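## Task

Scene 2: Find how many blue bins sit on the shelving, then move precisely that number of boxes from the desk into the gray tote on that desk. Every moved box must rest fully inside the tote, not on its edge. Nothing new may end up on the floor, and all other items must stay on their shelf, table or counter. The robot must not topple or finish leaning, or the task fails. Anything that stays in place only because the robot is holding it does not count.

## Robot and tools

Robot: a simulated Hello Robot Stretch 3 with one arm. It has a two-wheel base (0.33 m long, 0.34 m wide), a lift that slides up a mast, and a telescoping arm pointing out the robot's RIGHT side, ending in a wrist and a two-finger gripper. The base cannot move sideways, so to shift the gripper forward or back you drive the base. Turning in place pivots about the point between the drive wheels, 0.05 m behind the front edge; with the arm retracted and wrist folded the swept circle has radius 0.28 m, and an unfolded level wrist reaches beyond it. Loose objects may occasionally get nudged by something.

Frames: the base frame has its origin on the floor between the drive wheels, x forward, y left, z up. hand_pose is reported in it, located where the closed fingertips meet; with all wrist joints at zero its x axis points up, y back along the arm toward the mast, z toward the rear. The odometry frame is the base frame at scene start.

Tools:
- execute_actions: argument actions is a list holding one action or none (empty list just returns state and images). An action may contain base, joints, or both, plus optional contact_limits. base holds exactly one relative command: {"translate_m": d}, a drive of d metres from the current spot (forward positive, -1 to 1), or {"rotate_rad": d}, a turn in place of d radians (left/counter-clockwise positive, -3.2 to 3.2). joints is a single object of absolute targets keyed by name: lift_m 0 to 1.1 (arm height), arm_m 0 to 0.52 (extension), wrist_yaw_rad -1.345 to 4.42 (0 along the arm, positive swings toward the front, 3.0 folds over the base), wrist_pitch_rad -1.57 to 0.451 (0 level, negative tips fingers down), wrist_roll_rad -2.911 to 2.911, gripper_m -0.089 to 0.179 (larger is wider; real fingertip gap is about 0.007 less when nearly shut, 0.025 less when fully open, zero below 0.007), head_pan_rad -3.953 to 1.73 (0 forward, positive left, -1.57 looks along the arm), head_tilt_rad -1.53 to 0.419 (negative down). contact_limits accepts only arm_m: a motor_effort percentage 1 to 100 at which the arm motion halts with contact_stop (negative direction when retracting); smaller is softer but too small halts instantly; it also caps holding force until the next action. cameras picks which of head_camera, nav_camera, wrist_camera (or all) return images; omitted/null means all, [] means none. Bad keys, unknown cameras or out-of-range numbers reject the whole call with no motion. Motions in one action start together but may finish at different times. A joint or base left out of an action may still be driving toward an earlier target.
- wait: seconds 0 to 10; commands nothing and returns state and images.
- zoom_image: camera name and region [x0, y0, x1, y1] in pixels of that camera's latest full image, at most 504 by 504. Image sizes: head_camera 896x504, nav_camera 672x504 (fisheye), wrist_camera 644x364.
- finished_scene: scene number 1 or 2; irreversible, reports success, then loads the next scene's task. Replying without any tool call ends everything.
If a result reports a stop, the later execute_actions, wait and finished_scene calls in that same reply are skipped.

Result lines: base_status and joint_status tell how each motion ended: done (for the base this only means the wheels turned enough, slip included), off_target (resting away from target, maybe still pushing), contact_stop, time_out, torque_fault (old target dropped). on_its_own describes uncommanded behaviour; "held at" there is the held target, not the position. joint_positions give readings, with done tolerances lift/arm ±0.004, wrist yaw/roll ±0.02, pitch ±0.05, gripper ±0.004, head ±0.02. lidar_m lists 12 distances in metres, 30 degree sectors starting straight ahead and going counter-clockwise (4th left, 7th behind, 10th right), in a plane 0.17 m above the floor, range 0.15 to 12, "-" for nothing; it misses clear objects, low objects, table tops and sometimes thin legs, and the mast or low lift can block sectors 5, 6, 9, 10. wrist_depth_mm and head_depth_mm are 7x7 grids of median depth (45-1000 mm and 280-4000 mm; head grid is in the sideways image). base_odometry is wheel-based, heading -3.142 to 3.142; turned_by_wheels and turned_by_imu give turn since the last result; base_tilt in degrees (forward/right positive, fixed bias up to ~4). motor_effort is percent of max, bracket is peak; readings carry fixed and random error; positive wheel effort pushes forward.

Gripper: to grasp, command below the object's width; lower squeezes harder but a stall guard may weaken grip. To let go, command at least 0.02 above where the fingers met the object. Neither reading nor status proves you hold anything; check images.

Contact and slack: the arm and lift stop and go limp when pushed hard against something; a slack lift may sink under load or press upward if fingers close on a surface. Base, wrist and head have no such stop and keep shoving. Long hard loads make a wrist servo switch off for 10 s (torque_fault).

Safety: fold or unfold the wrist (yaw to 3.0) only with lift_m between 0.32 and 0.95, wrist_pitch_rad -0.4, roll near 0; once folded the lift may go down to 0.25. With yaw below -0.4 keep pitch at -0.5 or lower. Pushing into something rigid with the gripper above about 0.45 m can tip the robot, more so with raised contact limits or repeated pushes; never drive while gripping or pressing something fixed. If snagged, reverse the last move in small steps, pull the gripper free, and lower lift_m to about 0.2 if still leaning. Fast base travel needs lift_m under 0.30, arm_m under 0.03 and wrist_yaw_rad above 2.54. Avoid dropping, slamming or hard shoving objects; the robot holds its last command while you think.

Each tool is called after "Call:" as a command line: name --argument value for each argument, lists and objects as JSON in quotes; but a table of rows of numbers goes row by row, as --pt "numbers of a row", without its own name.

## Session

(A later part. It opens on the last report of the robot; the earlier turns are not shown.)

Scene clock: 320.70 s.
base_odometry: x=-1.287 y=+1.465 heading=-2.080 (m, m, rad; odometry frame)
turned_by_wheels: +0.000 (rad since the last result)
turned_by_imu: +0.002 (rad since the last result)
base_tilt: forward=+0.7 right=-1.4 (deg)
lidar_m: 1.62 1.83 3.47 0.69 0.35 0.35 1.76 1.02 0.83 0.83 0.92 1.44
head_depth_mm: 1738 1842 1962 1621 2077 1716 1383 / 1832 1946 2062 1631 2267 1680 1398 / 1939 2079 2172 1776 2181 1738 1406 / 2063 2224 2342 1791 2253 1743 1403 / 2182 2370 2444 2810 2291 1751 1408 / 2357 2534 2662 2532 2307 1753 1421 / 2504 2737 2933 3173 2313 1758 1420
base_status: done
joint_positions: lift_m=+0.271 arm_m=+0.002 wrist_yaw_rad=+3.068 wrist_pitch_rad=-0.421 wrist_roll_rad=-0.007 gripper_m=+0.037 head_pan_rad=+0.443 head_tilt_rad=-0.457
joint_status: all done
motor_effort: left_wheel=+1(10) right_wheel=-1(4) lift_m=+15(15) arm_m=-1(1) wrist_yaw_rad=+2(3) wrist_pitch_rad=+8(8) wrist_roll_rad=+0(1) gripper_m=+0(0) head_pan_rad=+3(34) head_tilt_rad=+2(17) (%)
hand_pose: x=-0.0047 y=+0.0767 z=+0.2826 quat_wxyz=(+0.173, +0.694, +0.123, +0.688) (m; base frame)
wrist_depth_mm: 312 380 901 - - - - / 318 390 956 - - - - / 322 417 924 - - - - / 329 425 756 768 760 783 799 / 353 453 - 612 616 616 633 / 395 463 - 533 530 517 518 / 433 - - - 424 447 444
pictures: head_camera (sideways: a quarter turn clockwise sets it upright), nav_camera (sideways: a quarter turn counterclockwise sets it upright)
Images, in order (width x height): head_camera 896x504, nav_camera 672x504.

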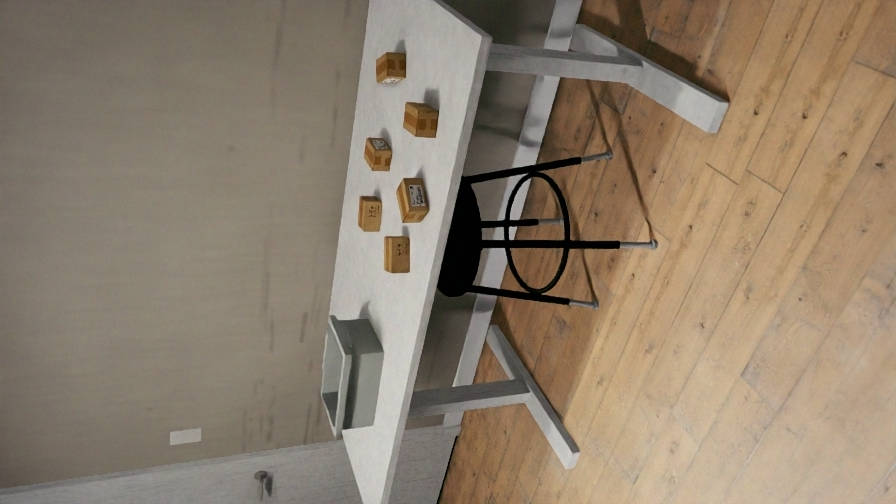

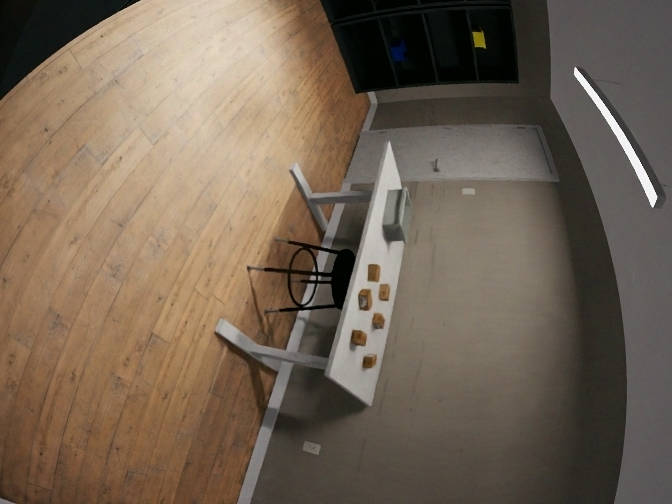

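Call:
execute_actions --actions '[{"base":{"rotate_rad":0.625},"joints":{"head_pan_rad":-0.45,"head_tilt_rad":-0.6}}]' --cameras '[]'

Call:
execute_actions --actions '[{"base":{"translate_m":0.88},"joints":{"lift_m":0.293}}]' --cameras '["head_camera","nav_camera"]'

Scene clock: 435.77 s.
base_odometry: x=-1.287 y=+1.465 heading=-1.455 (m, m, rad; odometry frame)
turned_by_wheels: +0.625 (rad since the last result)
turned_by_imu: +0.613 (rad since the last result)
base_tilt: forward=+0.7 right=-1.3 (deg)
lidar_m: 1.57 3.52 0.57 0.35 0.39 1.66 0.96 0.83 0.83 0.97 1.68 1.62
head_depth_mm: 1666 1795 1971 2190 1881 1525 1274 / 1695 1838 2034 2250 1890 1525 1276 / 1736 1899 1887 2271 1906 1528 1279 / 1787 1982 1619 2362 1911 1542 1281 / 1852 2034 1646 2405 1925 1539 1285 / 1903 2125 1755 2240 1920 1541 1299 / 1969 2181 1785 2558 1948 1540 1294
base_status: done
joint_positions: lift_m=+0.271 arm_m=+0.002 wrist_yaw_rad=+3.068 wrist_pitch_rad=-0.421 wrist_roll_rad=-0.007 gripper_m=+0.037 head_pan_rad=-0.443 head_tilt_rad=-0.593
joint_status: all done
motor_effort: left_wheel=-2(9) right_wheel=+2(9) lift_m=+15(15) arm_m=+0(1) wrist_yaw_rad=+2(2) wrist_pitch_rad=+8(8) wrist_roll_rad=+1(1) gripper_m=+0(0) head_pan_rad=-5(49) head_tilt_rad=-3(13) (%)
hand_pose: x=-0.0047 y=+0.0767 z=+0.2826 quat_wxyz=(+0.173, +0.694, +0.123, +0.688) (m; base frame)
wrist_depth_mm: - 580 353 418 585 941 - / - 655 383 454 650 - - / 977 867 419 498 731 - - / 750 729 451 539 727 780 780 / 603 603 - 581 619 620 629 / 505 502 - 530 531 519 519 / 449 - - - 428 441 445
pictures: none
No camera images: the call's "cameras" was empty. Leave "cameras" out to get every camera's image.

Scene clock: 440.47 s.
base_odometry: x=-1.186 y=+0.591 heading=-1.455 (m, m, rad; odometry frame)
turned_by_wheels: +0.000 (rad since the last result)
turned_by_imu: +0.002 (rad since the last result)
base_tilt: forward=+0.6 right=-1.2 (deg)
lidar_m: 0.96 2.80 1.81 1.05 0.91 0.91 1.68 1.45 1.46 1.61 0.95 0.73
head_depth_mm: 1119 1224 1338 1088 812 1441 1260 / 1159 1273 1375 1060 832 1484 1273 / 1185 1313 1428 1099 820 1451 1281 / 1232 1350 1451 1105 869 1493 1250 / 1271 1392 1520 1111 905 1493 1285 / 1306 1441 1549 1116 941 1538 1286 / 1350 1490 1602 1031 1743 1547 1290
base_status: done
joint_positions: lift_m=+0.292 arm_m=+0.002 wrist_yaw_rad=+3.068 wrist_pitch_rad=-0.421 wrist_roll_rad=-0.007 gripper_m=+0.037 head_pan_rad=-0.443 head_tilt_rad=-0.593
joint_status: all done
motor_effort: left_wheel=-2(6) right_wheel=+2(10) lift_m=+38(39) arm_m=-1(1) wrist_yaw_rad=+1(1) wrist_pitch_rad=+8(8) wrist_roll_rad=+0(1) gripper_m=-1(1) head_pan_rad=-4(4) head_tilt_rad=-3(2) (%)
hand_pose: x=-0.0048 y=+0.0767 z=+0.3046 quat_wxyz=(+0.173, +0.694, +0.123, +0.688) (m; base frame)
wrist_depth_mm: 693 769 - - - - - / 727 827 - - - - - / 764 856 - - - - - / 760 791 794 818 810 827 810 / 640 639 - 659 651 657 664 / 533 534 - 545 560 546 547 / 460 - - - 449 465 472
pictures: head_camera (sideways: a quarter turn clockwise sets it upright), nav_camera (sideways: a quarter turn counterclockwise sets it upright)
Images, in order (width x height): head_camera 896x504, nav_camera 672x504.

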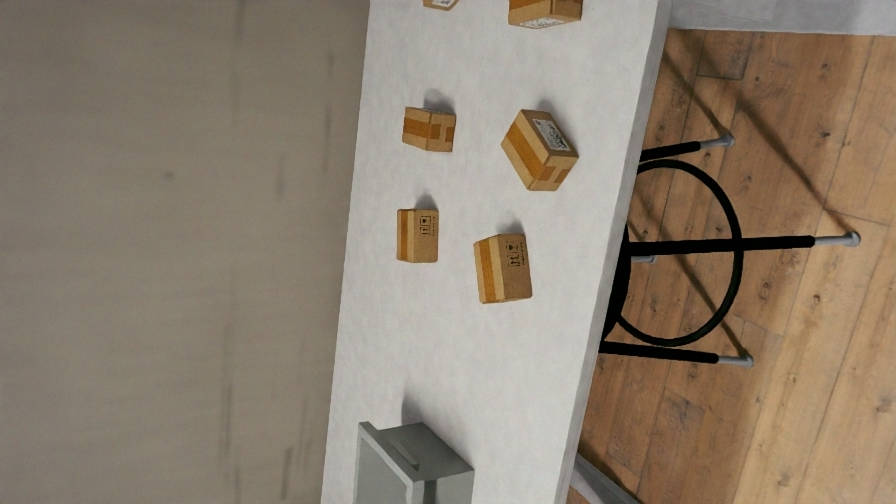

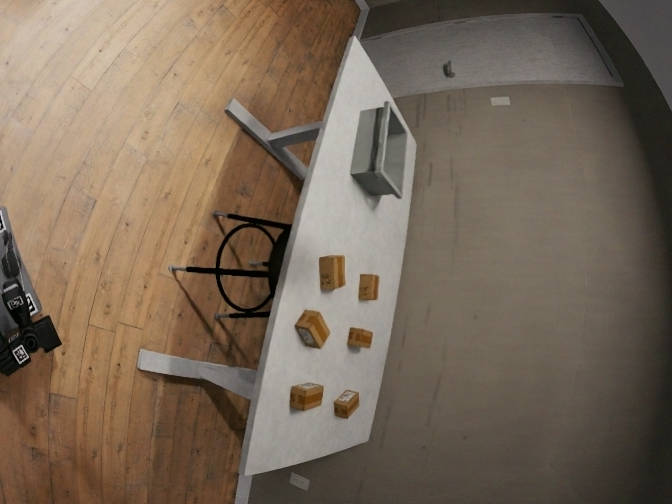

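Call:
zoom_image --camera "head_camera" --region '[380, 80, 620, 320]'

Call:
zoom_image --camera "head_camera" --region '[320, 384, 620, 504]'

Region (380, 80, 620, 320) of head_camera's 896x504 image, scaled by 2.100, with more detail than that image has.

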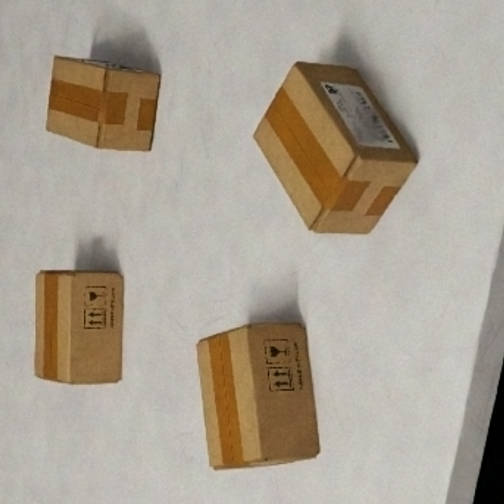

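Region (320, 384, 620, 504) of head_camera's 896x504 image, scaled by 1.680, with more detail than that image has; it fills the top 202 rows of this view, and the rest is white.

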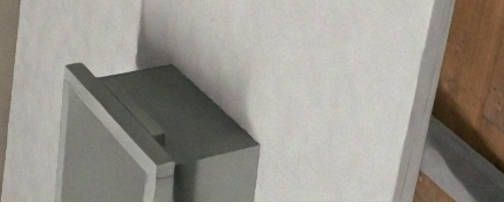

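Call:
execute_actions --actions '[{"base":{"translate_m":0.535},"joints":{"lift_m":0.94,"head_pan_rad":-1.2,"head_tilt_rad":-0.9}}]' --cameras '["head_camera","nav_camera"]'

Scene clock: 558.70 s.
base_odometry: x=-1.124 y=+0.059 heading=-1.455 (m, m, rad; odometry frame)
turned_by_wheels: +0.000 (rad since the last result)
turned_by_imu: -0.001 (rad since the last result)
base_tilt: forward=+0.6 right=-1.4 (deg)
lidar_m: 0.87 2.04 2.49 1.48 1.28 1.28 1.49 1.84 1.84 0.78 0.35 0.45
head_depth_mm: 1148 1348 900 724 - - - / 1093 1180 879 770 - 1256 - / 1036 1130 907 771 - 1229 1159 / 989 1090 905 753 635 581 1130 / 942 1056 910 754 606 560 1116 / 902 1023 915 744 644 562 1103 / 865 978 914 746 648 562 524
base_status: done
joint_positions: lift_m=+0.939 arm_m=+0.002 wrist_yaw_rad=+3.068 wrist_pitch_rad=-0.420 wrist_roll_rad=-0.007 gripper_m=+0.037 head_pan_rad=-1.193 head_tilt_rad=-0.889
joint_status: all done
motor_effort: left_wheel=-2(7) right_wheel=+3(9) lift_m=+37(39) arm_m=-1(1) wrist_yaw_rad=+2(2) wrist_pitch_rad=+8(8) wrist_roll_rad=+0(1) gripper_m=+0(0) head_pan_rad=-4(44) head_tilt_rad=-4(19) (%)
hand_pose: x=-0.0048 y=+0.0767 z=+0.9516 quat_wxyz=(+0.173, +0.694, +0.123, +0.688) (m; base frame)
wrist_depth_mm: 982 - - - - - - / - - - - - - - / - - - - - - - / - - - - - - - / - - - - - - - / - - - - - - - / - - - - - - -
pictures: head_camera (sideways: a quarter turn clockwise sets it upright), nav_camera (sideways: a quarter turn counterclockwise sets it upright)
Images, in order (width x height): head_camera 896x504, nav_camera 672x504.

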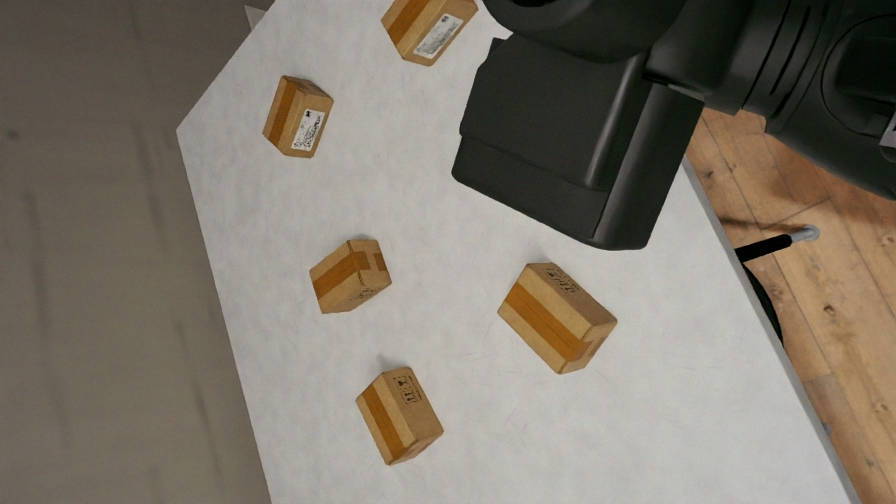

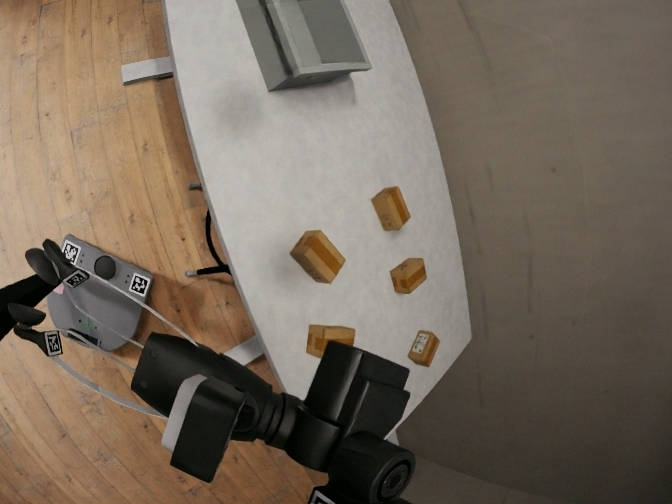

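Call:
execute_actions --actions '[{"base":{"rotate_rad":-0.064},"joints":{"lift_m":0.955,"arm_m":0.465,"wrist_yaw_rad":0.0,"wrist_pitch_rad":-1.57,"wrist_roll_rad":-1.045,"gripper_m":0.125,"head_pan_rad":-1.5,"head_tilt_rad":-0.8}}]' --cameras '["head_camera","wrist_camera"]'

Scene clock: 602.80 s.
base_odometry: x=-1.124 y=+0.059 heading=-1.519 (m, m, rad; odometry frame)
turned_by_wheels: -0.064 (rad since the last result)
turned_by_imu: -0.065 (rad since the last result)
base_tilt: forward=+0.7 right=-1.3 (deg)
lidar_m: 0.87 1.84 2.48 1.54 1.29 1.29 1.44 1.84 1.84 0.78 0.35 0.45
head_depth_mm: 1692 2008 2155 841 1549 1323 1160 / - 1915 2193 817 1453 1322 1164 / - - 978 773 682 1293 1162 / 1265 1403 1039 800 667 609 1162 / 1156 1288 1035 829 651 585 1125 / 1055 1167 1037 827 686 585 521 / 974 1067 1039 785 691 558 512
base_status: done
joint_positions: lift_m=+0.954 arm_m=+0.465 wrist_yaw_rad=+0.001 wrist_pitch_rad=-1.555 wrist_roll_rad=-1.042 gripper_m=+0.125 head_pan_rad=-1.493 head_tilt_rad=-0.803
joint_status: all done
joint sent to its limit — the command would take wrist_pitch_rad past its lower limit, so that joint was sent only as far as its limit.
motor_effort: left_wheel=+2(5) right_wheel=-2(3) lift_m=+38(40) arm_m=+3(1) wrist_yaw_rad=-1(4) wrist_pitch_rad=-3(7) wrist_roll_rad=-2(3) gripper_m=+0(84) head_pan_rad=-5(28) head_tilt_rad=+1(10) (%)
hand_pose: x=-0.0215 y=-0.5896 z=+0.8366 quat_wxyz=(+0.688, +0.678, -0.185, -0.183) (m; base frame)
wrist_depth_mm: 266 265 264 263 262 259 258 / 273 270 270 268 266 265 263 / 277 275 271 272 271 268 267 / 232 251 279 228 275 275 272 / 234 280 283 232 279 278 279 / 291 290 289 288 288 284 285 / - 299 295 293 292 294 -
pictures: head_camera (sideways: a quarter turn clockwise sets it upright), wrist_camera
Images, in order (width x height): head_camera 896x504, wrist_camera 644x364.

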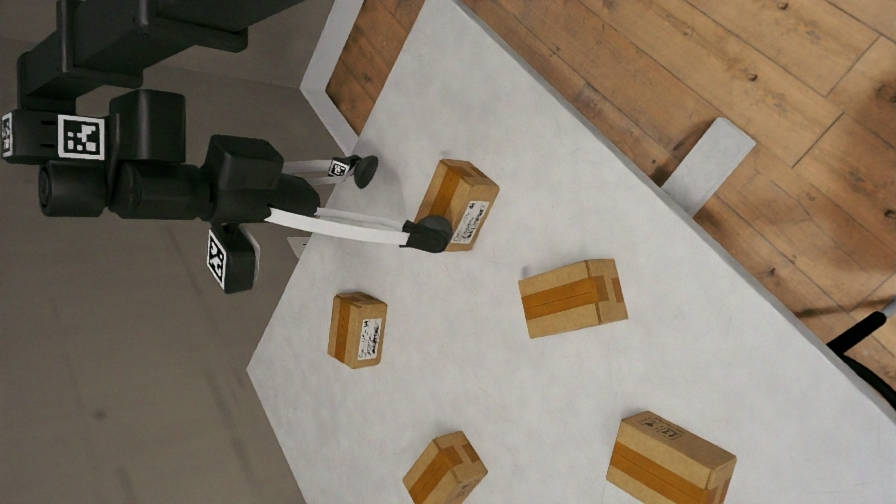

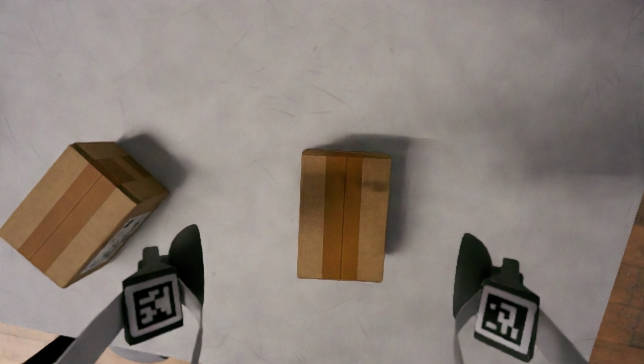

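Call:
execute_actions --actions '[{"joints":{"lift_m":0.864,"arm_m":0.478,"wrist_roll_rad":-0.984,"gripper_m":0.11}}]' --cameras '["wrist_camera"]'

Scene clock: 633.57 s.
base_odometry: x=-1.124 y=+0.059 heading=-1.519 (m, m, rad; odometry frame)
turned_by_wheels: +0.000 (rad since the last result)
turned_by_imu: -0.001 (rad since the last result)
base_tilt: forward=+0.7 right=-1.3 (deg)
lidar_m: 0.87 1.84 2.49 1.54 1.29 1.28 1.44 1.84 1.84 0.77 0.34 0.45
head_depth_mm: 1736 1913 - 805 1514 1327 1158 / 1593 - 2175 817 1451 1329 1160 / 1416 - - 765 682 1289 1180 / 1272 1437 999 823 665 608 1164 / 1152 1287 1035 824 654 584 1127 / 1055 1171 1044 826 687 586 520 / 976 1073 1046 781 688 559 512
base_status: not commanded
joint_positions: lift_m=+0.865 arm_m=+0.478 wrist_yaw_rad=+0.001 wrist_pitch_rad=-1.556 wrist_roll_rad=-0.989 gripper_m=+0.110 head_pan_rad=-1.493 head_tilt_rad=-0.803
joint_status: all done
motor_effort: left_wheel=+2(2) right_wheel=-2(2) lift_m=+15(33) arm_m=+3(5) wrist_yaw_rad=-1(1) wrist_pitch_rad=-2(3) wrist_roll_rad=+4(5) gripper_m=+0(61) head_pan_rad=-3(4) head_tilt_rad=+1(1) (%)
hand_pose: x=-0.0215 y=-0.6025 z=+0.7467 quat_wxyz=(+0.682, +0.673, -0.203, -0.201) (m; base frame)
wrist_depth_mm: 179 179 178 177 177 175 174 / 183 182 182 181 179 178 178 / 186 185 185 183 183 182 181 / 189 189 188 138 185 185 184 / 192 193 190 139 188 189 188 / 197 196 194 142 192 192 191 / 201 201 199 145 196 198 195
pictures: wrist_camera
Images, in order (width x height): wrist_camera 644x364.

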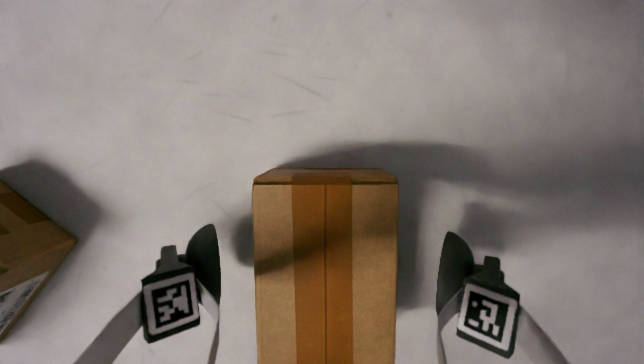

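Call:
execute_actions --actions '[{"joints":{"gripper_m":0.02,"head_pan_rad":-0.1,"head_tilt_rad":-0.8}}]' --cameras '["head_camera","wrist_camera"]'

Scene clock: 644.87 s.
base_odometry: x=-1.124 y=+0.059 heading=-1.519 (m, m, rad; odometry frame)
turned_by_wheels: +0.000 (rad since the last result)
turned_by_imu: -0.001 (rad since the last result)
base_tilt: forward=+0.6 right=-1.2 (deg)
lidar_m: 0.87 1.83 2.48 1.54 1.29 1.28 1.44 1.84 1.84 0.77 0.35 0.45
head_depth_mm: 877 975 1019 815 678 582 508 / 926 1036 1031 819 679 582 517 / 985 1106 1027 753 681 583 1106 / 1049 1184 1036 795 667 585 1163 / 1115 1247 1035 823 685 611 1166 / 1193 1383 1044 751 685 1284 1169 / 1287 1504 1046 783 706 1319 1173
base_status: not commanded
joint_positions: lift_m=+0.865 arm_m=+0.478 wrist_yaw_rad=+0.001 wrist_pitch_rad=-1.556 wrist_roll_rad=-0.989 gripper_m=+0.021 head_pan_rad=-0.107 head_tilt_rad=-0.803
joint_status: all done
motor_effort: left_wheel=+2(2) right_wheel=-3(2) lift_m=+15(15) arm_m=+2(3) wrist_yaw_rad=+0(2) wrist_pitch_rad=-2(3) wrist_roll_rad=+4(4) gripper_m=-15(91) head_pan_rad=+4(46) head_tilt_rad=+0(2) (%)
hand_pose: x=-0.0215 y=-0.6023 z=+0.7467 quat_wxyz=(+0.682, +0.673, -0.203, -0.201) (m; base frame)
wrist_depth_mm: 179 179 178 177 176 175 174 / 182 182 181 180 179 178 178 / 185 185 185 183 183 182 181 / 190 189 187 135 186 185 184 / 192 193 190 136 187 188 188 / 197 197 139 138 138 192 191 / 201 200 199 141 197 197 195
pictures: head_camera (sideways: a quarter turn clockwise sets it upright), wrist_camera
Images, in order (width x height): head_camera 896x504, wrist_camera 644x364.

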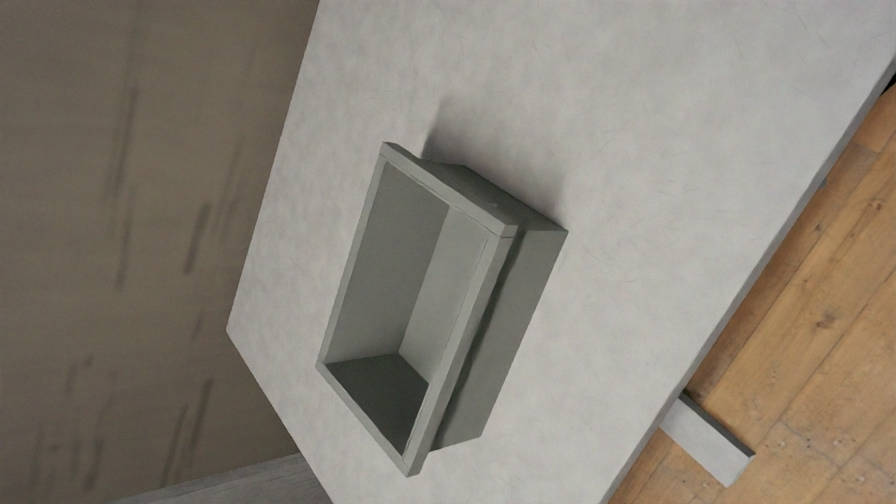

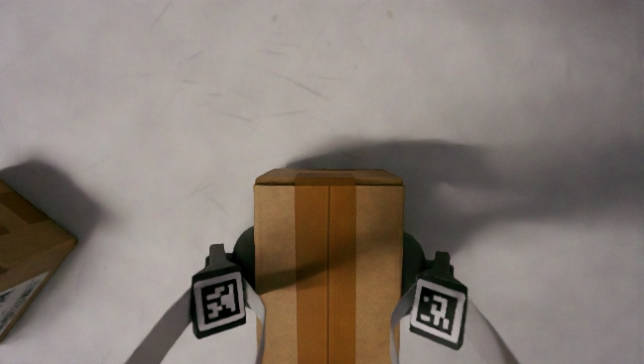

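Call:
execute_actions --actions '[{"base":{"rotate_rad":0.27},"joints":{"lift_m":0.935,"wrist_roll_rad":-0.864,"head_pan_rad":-1.5,"head_tilt_rad":-0.75}}]' --cameras '["wrist_camera"]'

Call:
execute_actions --actions '[{"base":{"rotate_rad":1.381},"joints":{"lift_m":1.01,"arm_m":0.502}}]' --cameras '["all"]'

Scene clock: 687.83 s.
base_odometry: x=-1.124 y=+0.059 heading=-1.249 (m, m, rad; odometry frame)
turned_by_wheels: +0.270 (rad since the last result)
turned_by_imu: +0.264 (rad since the last result)
base_tilt: forward=+0.7 right=-1.3 (deg)
lidar_m: 0.87 2.49 1.91 1.35 1.29 1.32 1.93 1.84 1.52 0.35 0.71 0.45
head_depth_mm: 1207 - 1631 861 706 1279 1173 / 1112 1379 1409 872 708 613 1179 / 1049 - - 792 660 598 1160 / 999 1125 1081 848 709 601 552 / 949 1059 1126 823 713 587 521 / 901 1002 1086 881 717 580 522 / 853 945 1037 881 715 605 524
base_status: done
joint_positions: lift_m=+0.934 arm_m=+0.478 wrist_yaw_rad=+0.001 wrist_pitch_rad=-1.556 wrist_roll_rad=-0.869 gripper_m=+0.021 head_pan_rad=-1.493 head_tilt_rad=-0.754
joint_status: all done
motor_effort: left_wheel=-1(7) right_wheel=+2(10) lift_m=+38(40) arm_m=+3(2) wrist_yaw_rad=-2(1) wrist_pitch_rad=-2(2) wrist_roll_rad=+4(5) gripper_m=-16(15) head_pan_rad=-4(47) head_tilt_rad=+1(3) (%)
hand_pose: x=-0.0215 y=-0.6024 z=+0.8166 quat_wxyz=(+0.669, +0.660, -0.244, -0.241) (m; base frame)
wrist_depth_mm: 248 246 198 241 242 241 197 / 251 250 249 248 247 245 198 / 255 253 254 253 251 250 205 / 261 259 257 135 253 255 254 / 264 264 262 136 259 259 258 / 271 269 139 138 138 263 263 / 276 275 237 141 271 269 268
pictures: wrist_camera
Images, in order (width x height): wrist_camera 644x364.

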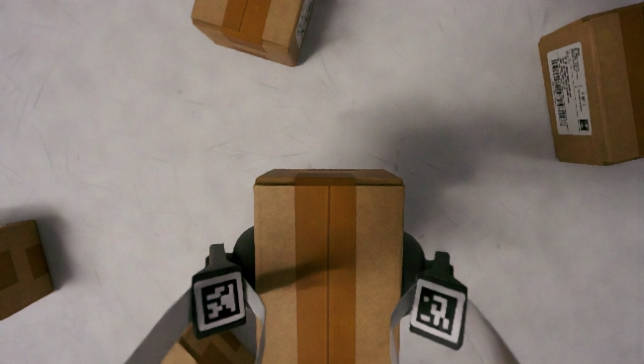

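Scene clock: 690.97 s.
base_odometry: x=-1.124 y=+0.059 heading=+0.132 (m, m, rad; odometry frame)
turned_by_wheels: +1.381 (rad since the last result)
turned_by_imu: +1.359 (rad since the last result)
base_tilt: forward=+0.7 right=-1.2 (deg)
lidar_m: 1.47 1.28 1.28 1.51 1.84 1.84 0.78 0.35 0.45 0.87 2.09 2.48
head_depth_mm: - 1093 1111 738 688 596 517 / - 1202 1115 791 657 599 528 / - - 883 819 692 600 1141 / 1325 1508 1128 762 712 642 1190 / 1456 1666 1810 846 715 1340 1189 / 1661 1947 2291 879 1508 1372 1197 / 1911 2322 2550 915 1643 1379 1194
base_status: done
joint_positions: lift_m=+1.009 arm_m=+0.502 wrist_yaw_rad=+0.001 wrist_pitch_rad=-1.556 wrist_roll_rad=-0.869 gripper_m=+0.021 head_pan_rad=-1.493 head_tilt_rad=-0.754
joint_status: all done
motor_effort: left_wheel=-1(9) right_wheel=+2(10) lift_m=+38(40) arm_m=+3(4) wrist_yaw_rad=-2(1) wrist_pitch_rad=-2(2) wrist_roll_rad=+4(4) gripper_m=-15(15) head_pan_rad=-4(4) head_tilt_rad=+2(1) (%)
hand_pose: x=-0.0215 y=-0.6264 z=+0.8916 quat_wxyz=(+0.669, +0.659, -0.244, -0.241) (m; base frame)
wrist_depth_mm: - 318 316 315 311 312 310 / - 323 207 206 316 314 316 / - 328 256 325 323 233 322 / - 338 223 135 312 233 326 / - 342 217 136 276 250 334 / - 347 139 138 138 248 340 / - 356 237 141 284 347 345
pictures: head_camera (sideways: a quarter turn clockwise sets it upright), nav_camera (sideways: a quarter turn counterclockwise sets it upright), wrist_camera
Images, in order (width x height): head_camera 896x504, nav_camera 672x504, wrist_camera 644x364.

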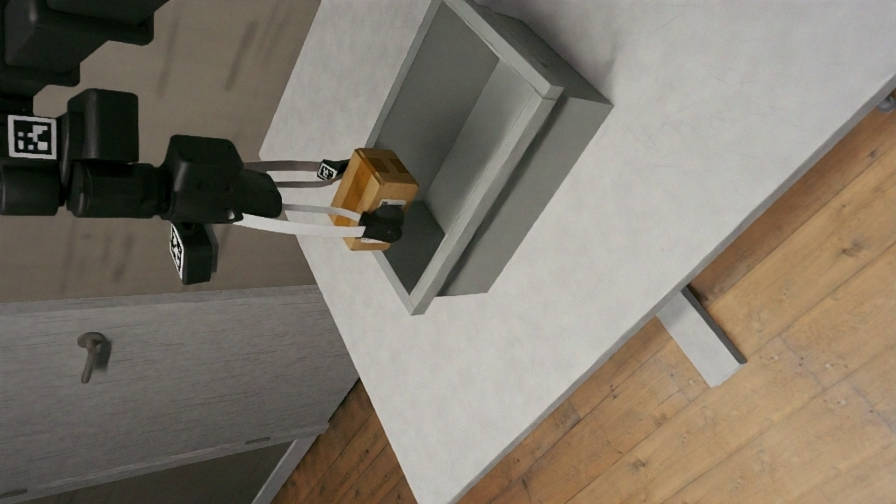

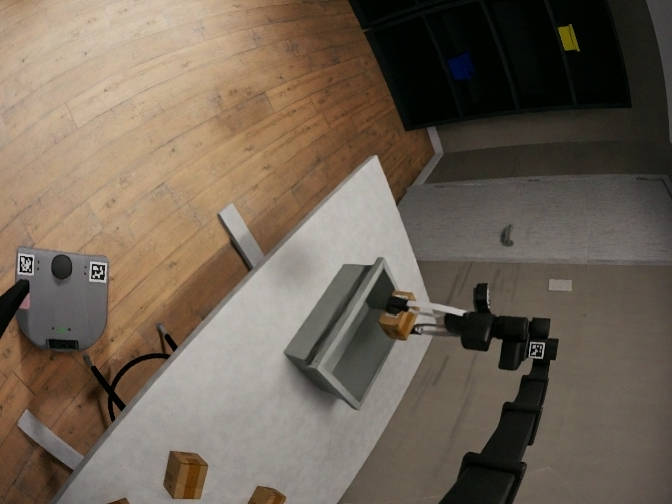

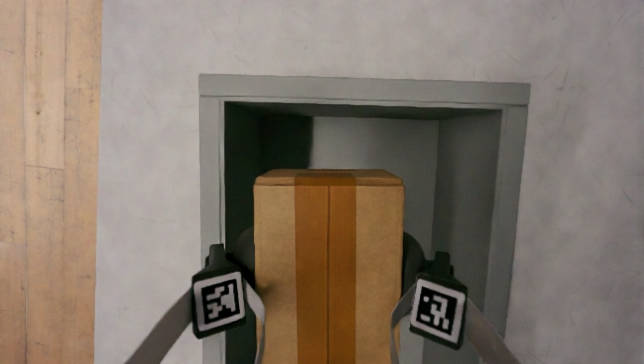

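Call:
execute_actions --actions '[{"base":{"rotate_rad":-0.032},"joints":{"lift_m":0.867,"arm_m":0.507}}]' --cameras '["wrist_camera"]'

Scene clock: 723.67 s.
base_odometry: x=-1.124 y=+0.059 heading=+0.100 (m, m, rad; odometry frame)
turned_by_wheels: -0.032 (rad since the last result)
turned_by_imu: -0.033 (rad since the last result)
base_tilt: forward=+0.7 right=-1.3 (deg)
lidar_m: 1.50 1.28 1.28 1.48 1.84 1.84 0.78 0.34 0.45 0.87 1.97 2.49
head_depth_mm: 980 1065 - - 687 599 517 / 1058 1130 1080 785 657 597 528 / 1151 1273 - 787 681 601 1142 / 1281 1429 1172 763 712 629 1192 / 1407 1622 1721 810 714 1329 1190 / 1563 1816 2121 878 780 1376 1192 / 1811 2159 2446 884 1600 1381 1200
base_status: done
joint_positions: lift_m=+0.868 arm_m=+0.507 wrist_yaw_rad=+0.001 wrist_pitch_rad=-1.556 wrist_roll_rad=-0.869 gripper_m=+0.021 head_pan_rad=-1.493 head_tilt_rad=-0.754
joint_status: all done
motor_effort: left_wheel=+1(5) right_wheel=+0(5) lift_m=+16(34) arm_m=+3(6) wrist_yaw_rad=-2(1) wrist_pitch_rad=-2(2) wrist_roll_rad=+4(4) gripper_m=-15(15) head_pan_rad=-4(4) head_tilt_rad=+1(1) (%)
hand_pose: x=-0.0215 y=-0.6313 z=+0.7496 quat_wxyz=(+0.669, +0.659, -0.244, -0.241) (m; base frame)
wrist_depth_mm: 103 102 102 102 102 102 99 / 109 140 181 180 179 153 108 / 109 147 185 183 183 165 109 / 109 147 187 135 185 165 108 / 109 147 191 136 188 164 108 / 109 147 139 138 138 165 108 / 109 138 199 141 196 153 108
pictures: wrist_camera
Images, in order (width x height): wrist_camera 644x364.

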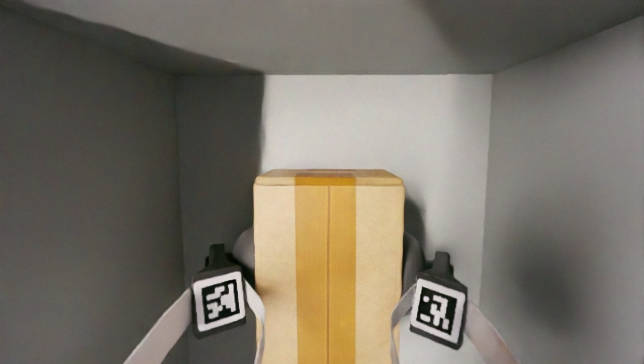

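Call:
execute_actions --actions '[{"joints":{"gripper_m":0.097}}]' --cameras '["wrist_camera"]'

Call:
execute_actions --actions '[{"joints":{"lift_m":0.997}}]' --cameras '["wrist_camera"]'

Scene clock: 734.07 s.
base_odometry: x=-1.124 y=+0.059 heading=+0.100 (m, m, rad; odometry frame)
turned_by_wheels: +0.000 (rad since the last result)
turned_by_imu: -0.001 (rad since the last result)
base_tilt: forward=+0.8 right=-1.2 (deg)
lidar_m: 1.49 1.28 1.28 1.48 1.84 1.83 0.78 0.35 0.45 0.87 1.97 2.48
head_depth_mm: 976 1062 - - 687 597 518 / 1065 1127 1075 789 657 597 528 / 1164 1267 - 788 679 599 1139 / 1275 1443 1172 762 711 631 1183 / 1400 1614 1724 810 716 1331 1191 / 1560 1815 2104 881 779 1372 1192 / 1805 2143 2440 881 1599 1378 1191
base_status: not commanded
joint_positions: lift_m=+0.868 arm_m=+0.507 wrist_yaw_rad=+0.001 wrist_pitch_rad=-1.556 wrist_roll_rad=-0.869 gripper_m=+0.097 head_pan_rad=-1.493 head_tilt_rad=-0.754
joint_status: all done
motor_effort: left_wheel=+1(1) right_wheel=-1(1) lift_m=+16(16) arm_m=+3(3) wrist_yaw_rad=-2(1) wrist_pitch_rad=-2(3) wrist_roll_rad=+4(4) gripper_m=+0(84) head_pan_rad=-5(5) head_tilt_rad=+0(1) (%)
hand_pose: x=-0.0215 y=-0.6313 z=+0.7496 quat_wxyz=(+0.669, +0.659, -0.244, -0.241) (m; base frame)
wrist_depth_mm: 103 102 102 102 102 102 98 / 109 140 181 180 179 153 108 / 109 147 185 184 182 165 108 / 109 147 188 139 185 164 108 / 109 147 191 139 187 165 108 / 109 138 194 142 167 153 108 / 109 147 199 145 196 153 108
pictures: wrist_camera
Images, in order (width x height): wrist_camera 644x364.

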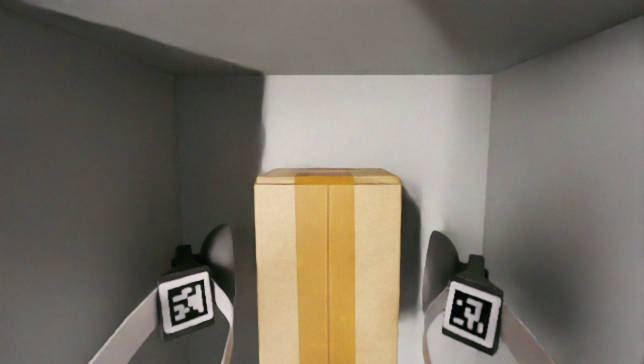

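Scene clock: 736.07 s.
base_odometry: x=-1.124 y=+0.059 heading=+0.100 (m, m, rad; odometry frame)
turned_by_wheels: +0.000 (rad since the last result)
turned_by_imu: -0.001 (rad since the last result)
base_tilt: forward=+0.7 right=-1.3 (deg)
lidar_m: 1.49 1.29 1.28 1.48 1.84 1.83 0.78 0.34 0.45 0.87 1.97 2.49
head_depth_mm: - 1095 1115 746 705 595 518 / - 1183 1116 788 656 599 529 / - - 1077 805 682 600 1137 / 1268 1429 1129 763 711 630 1193 / 1404 1598 1733 809 713 1349 1189 / 1582 1831 2124 879 775 1376 1188 / 1794 2155 2463 884 1599 1376 1191
base_status: not commanded
joint_positions: lift_m=+0.996 arm_m=+0.507 wrist_yaw_rad=+0.001 wrist_pitch_rad=-1.556 wrist_roll_rad=-0.869 gripper_m=+0.097 head_pan_rad=-1.493 head_tilt_rad=-0.754
joint_status: all done
motor_effort: left_wheel=+1(1) right_wheel=-1(0) lift_m=+38(38) arm_m=+4(3) wrist_yaw_rad=-1(1) wrist_pitch_rad=-3(2) wrist_roll_rad=+4(4) gripper_m=+0(0) head_pan_rad=-4(4) head_tilt_rad=+2(0) (%)
hand_pose: x=-0.0215 y=-0.6313 z=+0.8786 quat_wxyz=(+0.669, +0.659, -0.244, -0.241) (m; base frame)
wrist_depth_mm: - 306 305 302 301 299 299 / - 310 193 192 191 194 303 / - 315 285 312 308 212 310 / - 321 285 268 313 314 315 / - 328 320 273 320 320 321 / - 336 329 329 328 326 328 / - 345 330 336 334 333 335
pictures: wrist_camera
Images, in order (width x height): wrist_camera 644x364.

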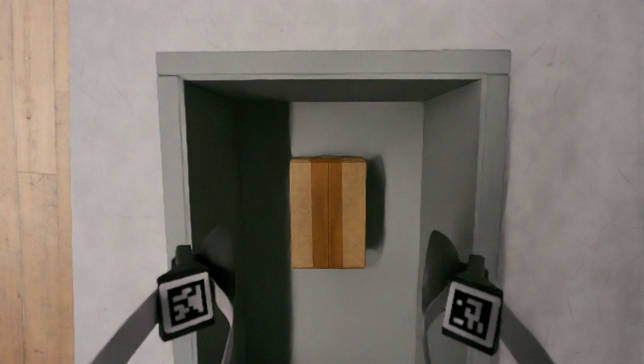

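Call:
execute_actions --actions '[{"base":{"rotate_rad":-1.398},"joints":{"arm_m":0.321,"wrist_roll_rad":-0.045,"gripper_m":0.12,"head_tilt_rad":-0.9,"head_pan_rad":-1.3}}]' --cameras '["head_camera","wrist_camera"]'

Scene clock: 770.47 s.
base_odometry: x=-1.124 y=+0.059 heading=-1.298 (m, m, rad; odometry frame)
turned_by_wheels: -1.398 (rad since the last result)
turned_by_imu: -1.379 (rad since the last result)
base_tilt: forward=+0.8 right=-1.2 (deg)
lidar_m: 0.87 2.49 2.03 1.38 1.28 1.30 1.97 1.83 1.61 0.35 0.71 0.45
head_depth_mm: - - 875 729 638 1245 1133 / 1062 1143 873 749 621 1239 1133 / 1010 1105 905 732 633 591 1137 / 967 1070 844 753 626 580 1140 / 930 1042 908 754 610 561 1122 / 897 1011 912 741 645 561 1100 / 860 976 914 758 645 563 524
base_status: done
joint_positions: lift_m=+0.996 arm_m=+0.321 wrist_yaw_rad=+0.001 wrist_pitch_rad=-1.557 wrist_roll_rad=-0.050 gripper_m=+0.120 head_pan_rad=-1.307 head_tilt_rad=-0.889
joint_status: all done
motor_effort: left_wheel=+1(8) right_wheel=-1(9) lift_m=+38(38) arm_m=-3(9) wrist_yaw_rad=-2(2) wrist_pitch_rad=-2(2) wrist_roll_rad=+4(4) gripper_m=+0(77) head_pan_rad=+3(21) head_tilt_rad=-4(14) (%)
hand_pose: x=-0.0216 y=-0.4458 z=+0.8786 quat_wxyz=(+0.516, +0.509, -0.490, -0.484) (m; base frame)
wrist_depth_mm: 308 305 305 303 301 300 298 / 313 315 311 309 307 305 303 / 320 320 316 312 314 310 308 / 325 324 323 271 318 316 315 / 332 327 328 275 322 322 - / 336 284 334 334 330 - - / 344 344 342 335 - - -
pictures: head_camera (sideways: a quarter turn clockwise sets it upright), wrist_camera
Images, in order (width x height): head_camera 896x504, wrist_camera 644x364.

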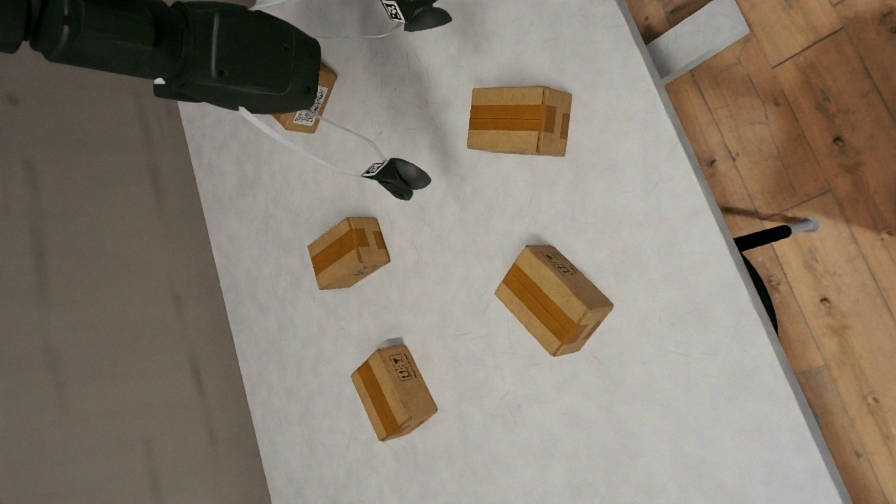

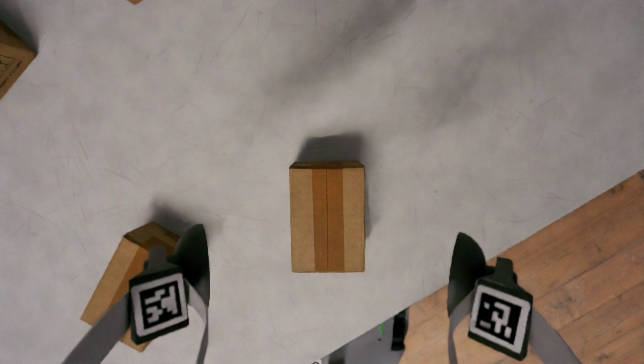

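Call:
execute_actions --actions '[{"joints":{"lift_m":0.864,"arm_m":0.318,"gripper_m":0.102}}]' --cameras '["wrist_camera"]'

Scene clock: 780.93 s.
base_odometry: x=-1.124 y=+0.059 heading=-1.298 (m, m, rad; odometry frame)
turned_by_wheels: +0.000 (rad since the last result)
turned_by_imu: -0.001 (rad since the last result)
base_tilt: forward=+0.7 right=-1.3 (deg)
lidar_m: 0.87 2.49 2.03 1.37 1.28 1.30 1.96 1.84 1.61 0.35 0.71 0.45
head_depth_mm: 1112 1250 - 746 637 1244 1133 / 1060 1142 885 706 623 1237 1141 / 1014 1103 904 752 629 591 1138 / 972 1070 845 752 626 581 1138 / 933 1041 913 756 610 560 1131 / 895 1016 912 745 643 561 1102 / 864 976 916 757 646 562 525
base_status: not commanded
joint_positions: lift_m=+0.865 arm_m=+0.318 wrist_yaw_rad=+0.001 wrist_pitch_rad=-1.557 wrist_roll_rad=-0.050 gripper_m=+0.102 head_pan_rad=-1.307 head_tilt_rad=-0.889
joint_status: all done
motor_effort: left_wheel=+2(2) right_wheel=-1(1) lift_m=+15(34) arm_m=-3(4) wrist_yaw_rad=-2(1) wrist_pitch_rad=-2(2) wrist_roll_rad=+4(3) gripper_m=+0(67) head_pan_rad=+2(3) head_tilt_rad=-4(4) (%)
hand_pose: x=-0.0216 y=-0.4427 z=+0.7467 quat_wxyz=(+0.516, +0.509, -0.490, -0.484) (m; base frame)
wrist_depth_mm: 181 179 179 178 177 176 175 / 184 183 182 181 179 179 178 / 187 186 185 184 183 182 181 / 191 190 189 140 186 186 185 / 195 193 192 140 189 189 187 / 197 197 195 143 192 192 192 / 165 201 201 146 197 197 918
pictures: wrist_camera
Images, in order (width x height): wrist_camera 644x364.

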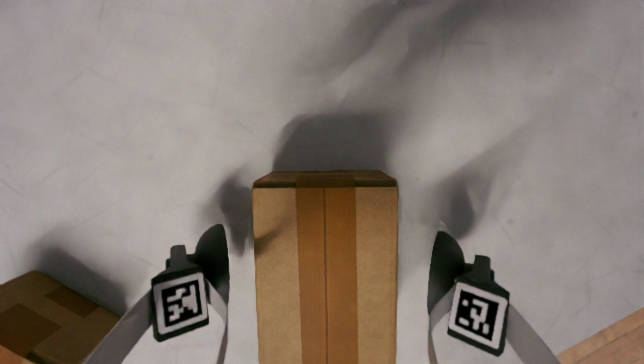

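Call:
execute_actions --actions '[{"joints":{"gripper_m":0.02}}]' --cameras '["head_camera","wrist_camera"]'

Scene clock: 789.37 s.
base_odometry: x=-1.124 y=+0.059 heading=-1.298 (m, m, rad; odometry frame)
turned_by_wheels: +0.000 (rad since the last result)
turned_by_imu: -0.001 (rad since the last result)
base_tilt: forward=+0.7 right=-1.3 (deg)
lidar_m: 0.87 2.49 2.03 1.38 1.29 1.30 1.97 1.84 1.61 0.35 0.71 0.45
head_depth_mm: 1113 1242 - 746 637 1242 1134 / 1063 1142 889 714 617 1237 1138 / 1014 1105 908 753 631 590 1138 / 968 1072 841 753 626 580 1136 / 933 1039 908 753 611 561 1120 / 893 1017 915 741 645 562 1109 / 863 971 914 755 646 562 525
base_status: not commanded
joint_positions: lift_m=+0.865 arm_m=+0.318 wrist_yaw_rad=+0.001 wrist_pitch_rad=-1.557 wrist_roll_rad=-0.050 gripper_m=+0.021 head_pan_rad=-1.307 head_tilt_rad=-0.889
joint_status: all done
motor_effort: left_wheel=+2(2) right_wheel=-2(2) lift_m=+15(16) arm_m=-3(3) wrist_yaw_rad=-1(1) wrist_pitch_rad=-2(2) wrist_roll_rad=+4(4) gripper_m=-15(92) head_pan_rad=+3(3) head_tilt_rad=-3(4) (%)
hand_pose: x=-0.0216 y=-0.4427 z=+0.7467 quat_wxyz=(+0.516, +0.509, -0.490, -0.484) (m; base frame)
wrist_depth_mm: 180 180 179 178 177 176 175 / 184 183 182 181 180 179 178 / 187 186 185 184 184 182 181 / 191 190 188 137 185 186 184 / 194 194 192 137 188 188 189 / 196 198 140 139 139 192 191 / 166 200 200 142 197 196 938
pictures: head_camera (sideways: a quarter turn clockwise sets it upright), wrist_camera
Images, in order (width x height): head_camera 896x504, wrist_camera 644x364.

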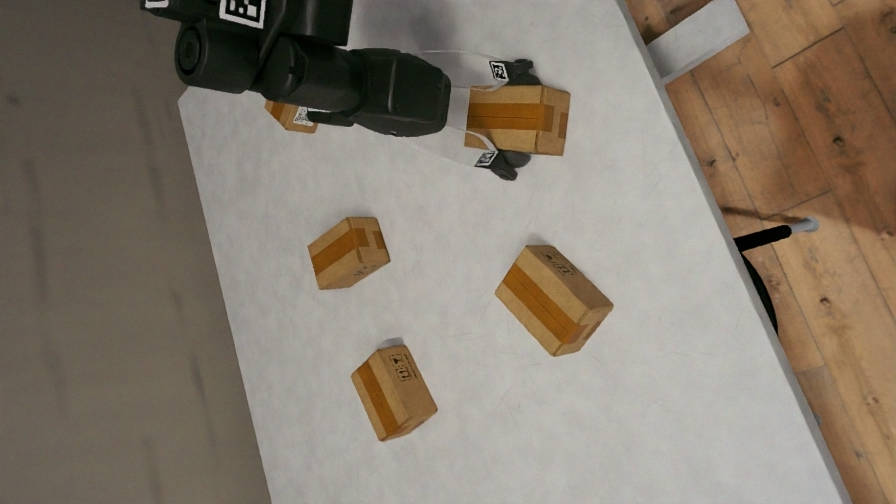

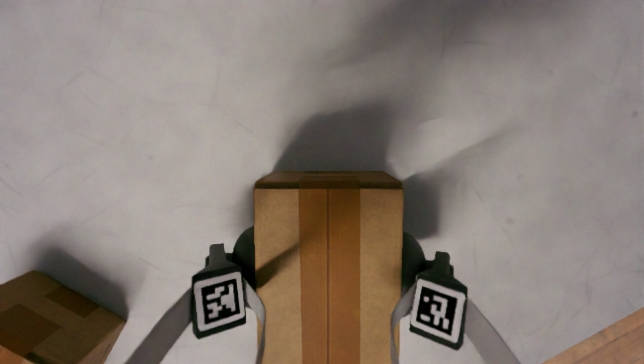

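Call:
execute_actions --actions '[{"base":{"rotate_rad":0.08},"joints":{"lift_m":0.93,"arm_m":0.385}}]' --cameras '["wrist_camera"]'

Call:
execute_actions --actions '[{"base":{"rotate_rad":1.175},"joints":{"lift_m":1.01,"arm_m":0.45,"wrist_roll_rad":-1.016,"head_pan_rad":-1.5,"head_tilt_rad":-0.78}}]' --cameras '["head_camera","wrist_camera"]'

Scene clock: 805.27 s.
base_odometry: x=-1.124 y=+0.059 heading=-1.218 (m, m, rad; odometry frame)
turned_by_wheels: +0.080 (rad since the last result)
turned_by_imu: +0.078 (rad since the last result)
base_tilt: forward=+0.7 right=-1.2 (deg)
lidar_m: 0.87 2.48 1.85 1.34 1.30 1.33 1.91 1.83 1.47 0.35 0.71 0.45
head_depth_mm: 996 - 851 738 638 1229 1135 / 1010 1104 867 624 637 1217 1131 / 970 1076 908 753 639 589 1137 / 938 1059 912 751 615 570 1141 / 910 1033 909 754 628 560 1139 / 880 1002 908 755 642 562 1111 / 855 973 915 757 644 562 1088
base_status: done
joint_positions: lift_m=+0.929 arm_m=+0.385 wrist_yaw_rad=+0.001 wrist_pitch_rad=-1.557 wrist_roll_rad=-0.049 gripper_m=+0.021 head_pan_rad=-1.307 head_tilt_rad=-0.889
joint_status: all done
motor_effort: left_wheel=-1(5) right_wheel=+2(7) lift_m=+38(40) arm_m=+3(4) wrist_yaw_rad=-1(1) wrist_pitch_rad=-2(2) wrist_roll_rad=+3(4) gripper_m=-15(14) head_pan_rad=+3(3) head_tilt_rad=-4(4) (%)
hand_pose: x=-0.0216 y=-0.5090 z=+0.8116 quat_wxyz=(+0.516, +0.509, -0.490, -0.484) (m; base frame)
wrist_depth_mm: 243 217 240 240 238 236 236 / 248 247 244 245 243 241 240 / 252 250 250 248 247 245 244 / 258 254 252 138 250 250 250 / 263 260 258 136 255 255 253 / 268 266 140 139 138 259 259 / 272 269 268 141 265 263 262
pictures: wrist_camera
Images, in order (width x height): wrist_camera 644x364.

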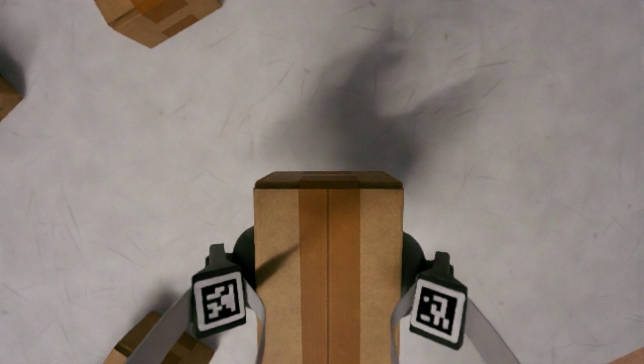

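Scene clock: 808.07 s.
base_odometry: x=-1.124 y=+0.059 heading=-0.043 (m, m, rad; odometry frame)
turned_by_wheels: +1.175 (rad since the last result)
turned_by_imu: +1.156 (rad since the last result)
base_tilt: forward=+0.6 right=-1.3 (deg)
lidar_m: 1.65 1.30 1.28 1.38 1.86 1.84 0.78 0.35 0.45 0.87 0.90 2.48
head_depth_mm: - 1008 1055 834 689 588 511 / - 1079 1062 766 688 588 522 / - - 1026 759 672 590 1111 / 1119 1259 1069 765 683 602 1174 / 1212 1389 1073 748 696 1270 1175 / 1321 1524 1081 780 700 1319 1180 / 1425 1684 1935 848 755 1355 1177
base_status: done
joint_positions: lift_m=+1.009 arm_m=+0.450 wrist_yaw_rad=+0.001 wrist_pitch_rad=-1.557 wrist_roll_rad=-1.011 gripper_m=+0.021 head_pan_rad=-1.493 head_tilt_rad=-0.784
joint_status: all done
motor_effort: left_wheel=-1(8) right_wheel=+2(8) lift_m=+39(39) arm_m=+3(4) wrist_yaw_rad=-2(2) wrist_pitch_rad=-2(2) wrist_roll_rad=-3(4) gripper_m=-15(15) head_pan_rad=-4(23) head_tilt_rad=+1(9) (%)
hand_pose: x=-0.0215 y=-0.5741 z=+0.8916 quat_wxyz=(+0.684, +0.675, -0.196, -0.194) (m; base frame)
wrist_depth_mm: - 318 288 268 309 309 309 / - 323 290 269 314 315 316 / - 329 290 274 320 323 323 / - 336 255 137 258 329 328 / - 344 218 136 229 334 333 / - 352 140 139 138 341 342 / - 359 226 142 224 346 351
pictures: head_camera (sideways: a quarter turn clockwise sets it upright), wrist_camera
Images, in order (width x height): head_camera 896x504, wrist_camera 644x364.

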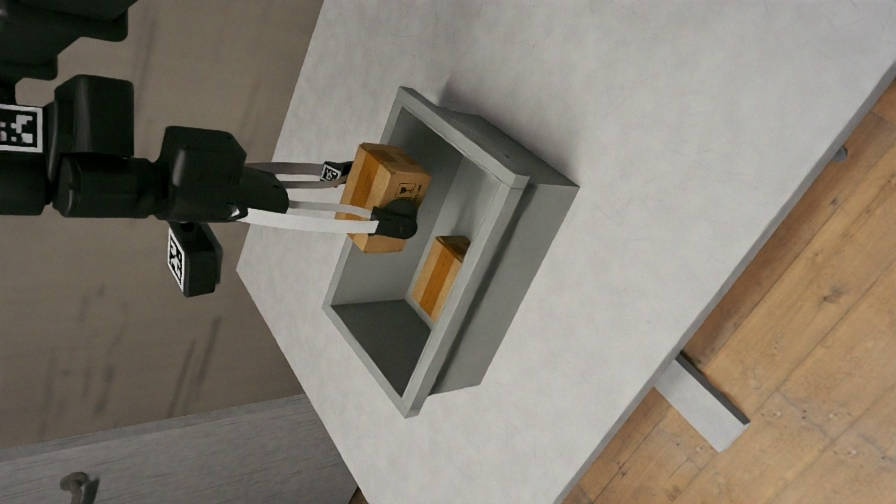

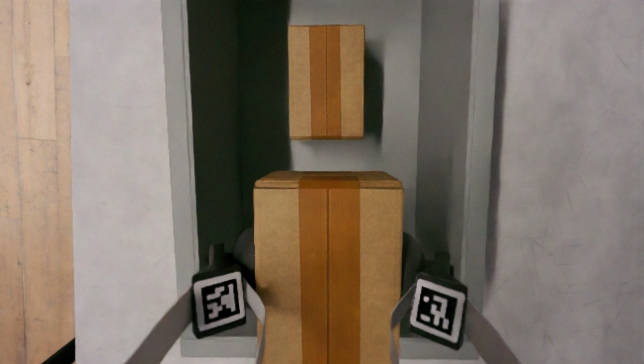

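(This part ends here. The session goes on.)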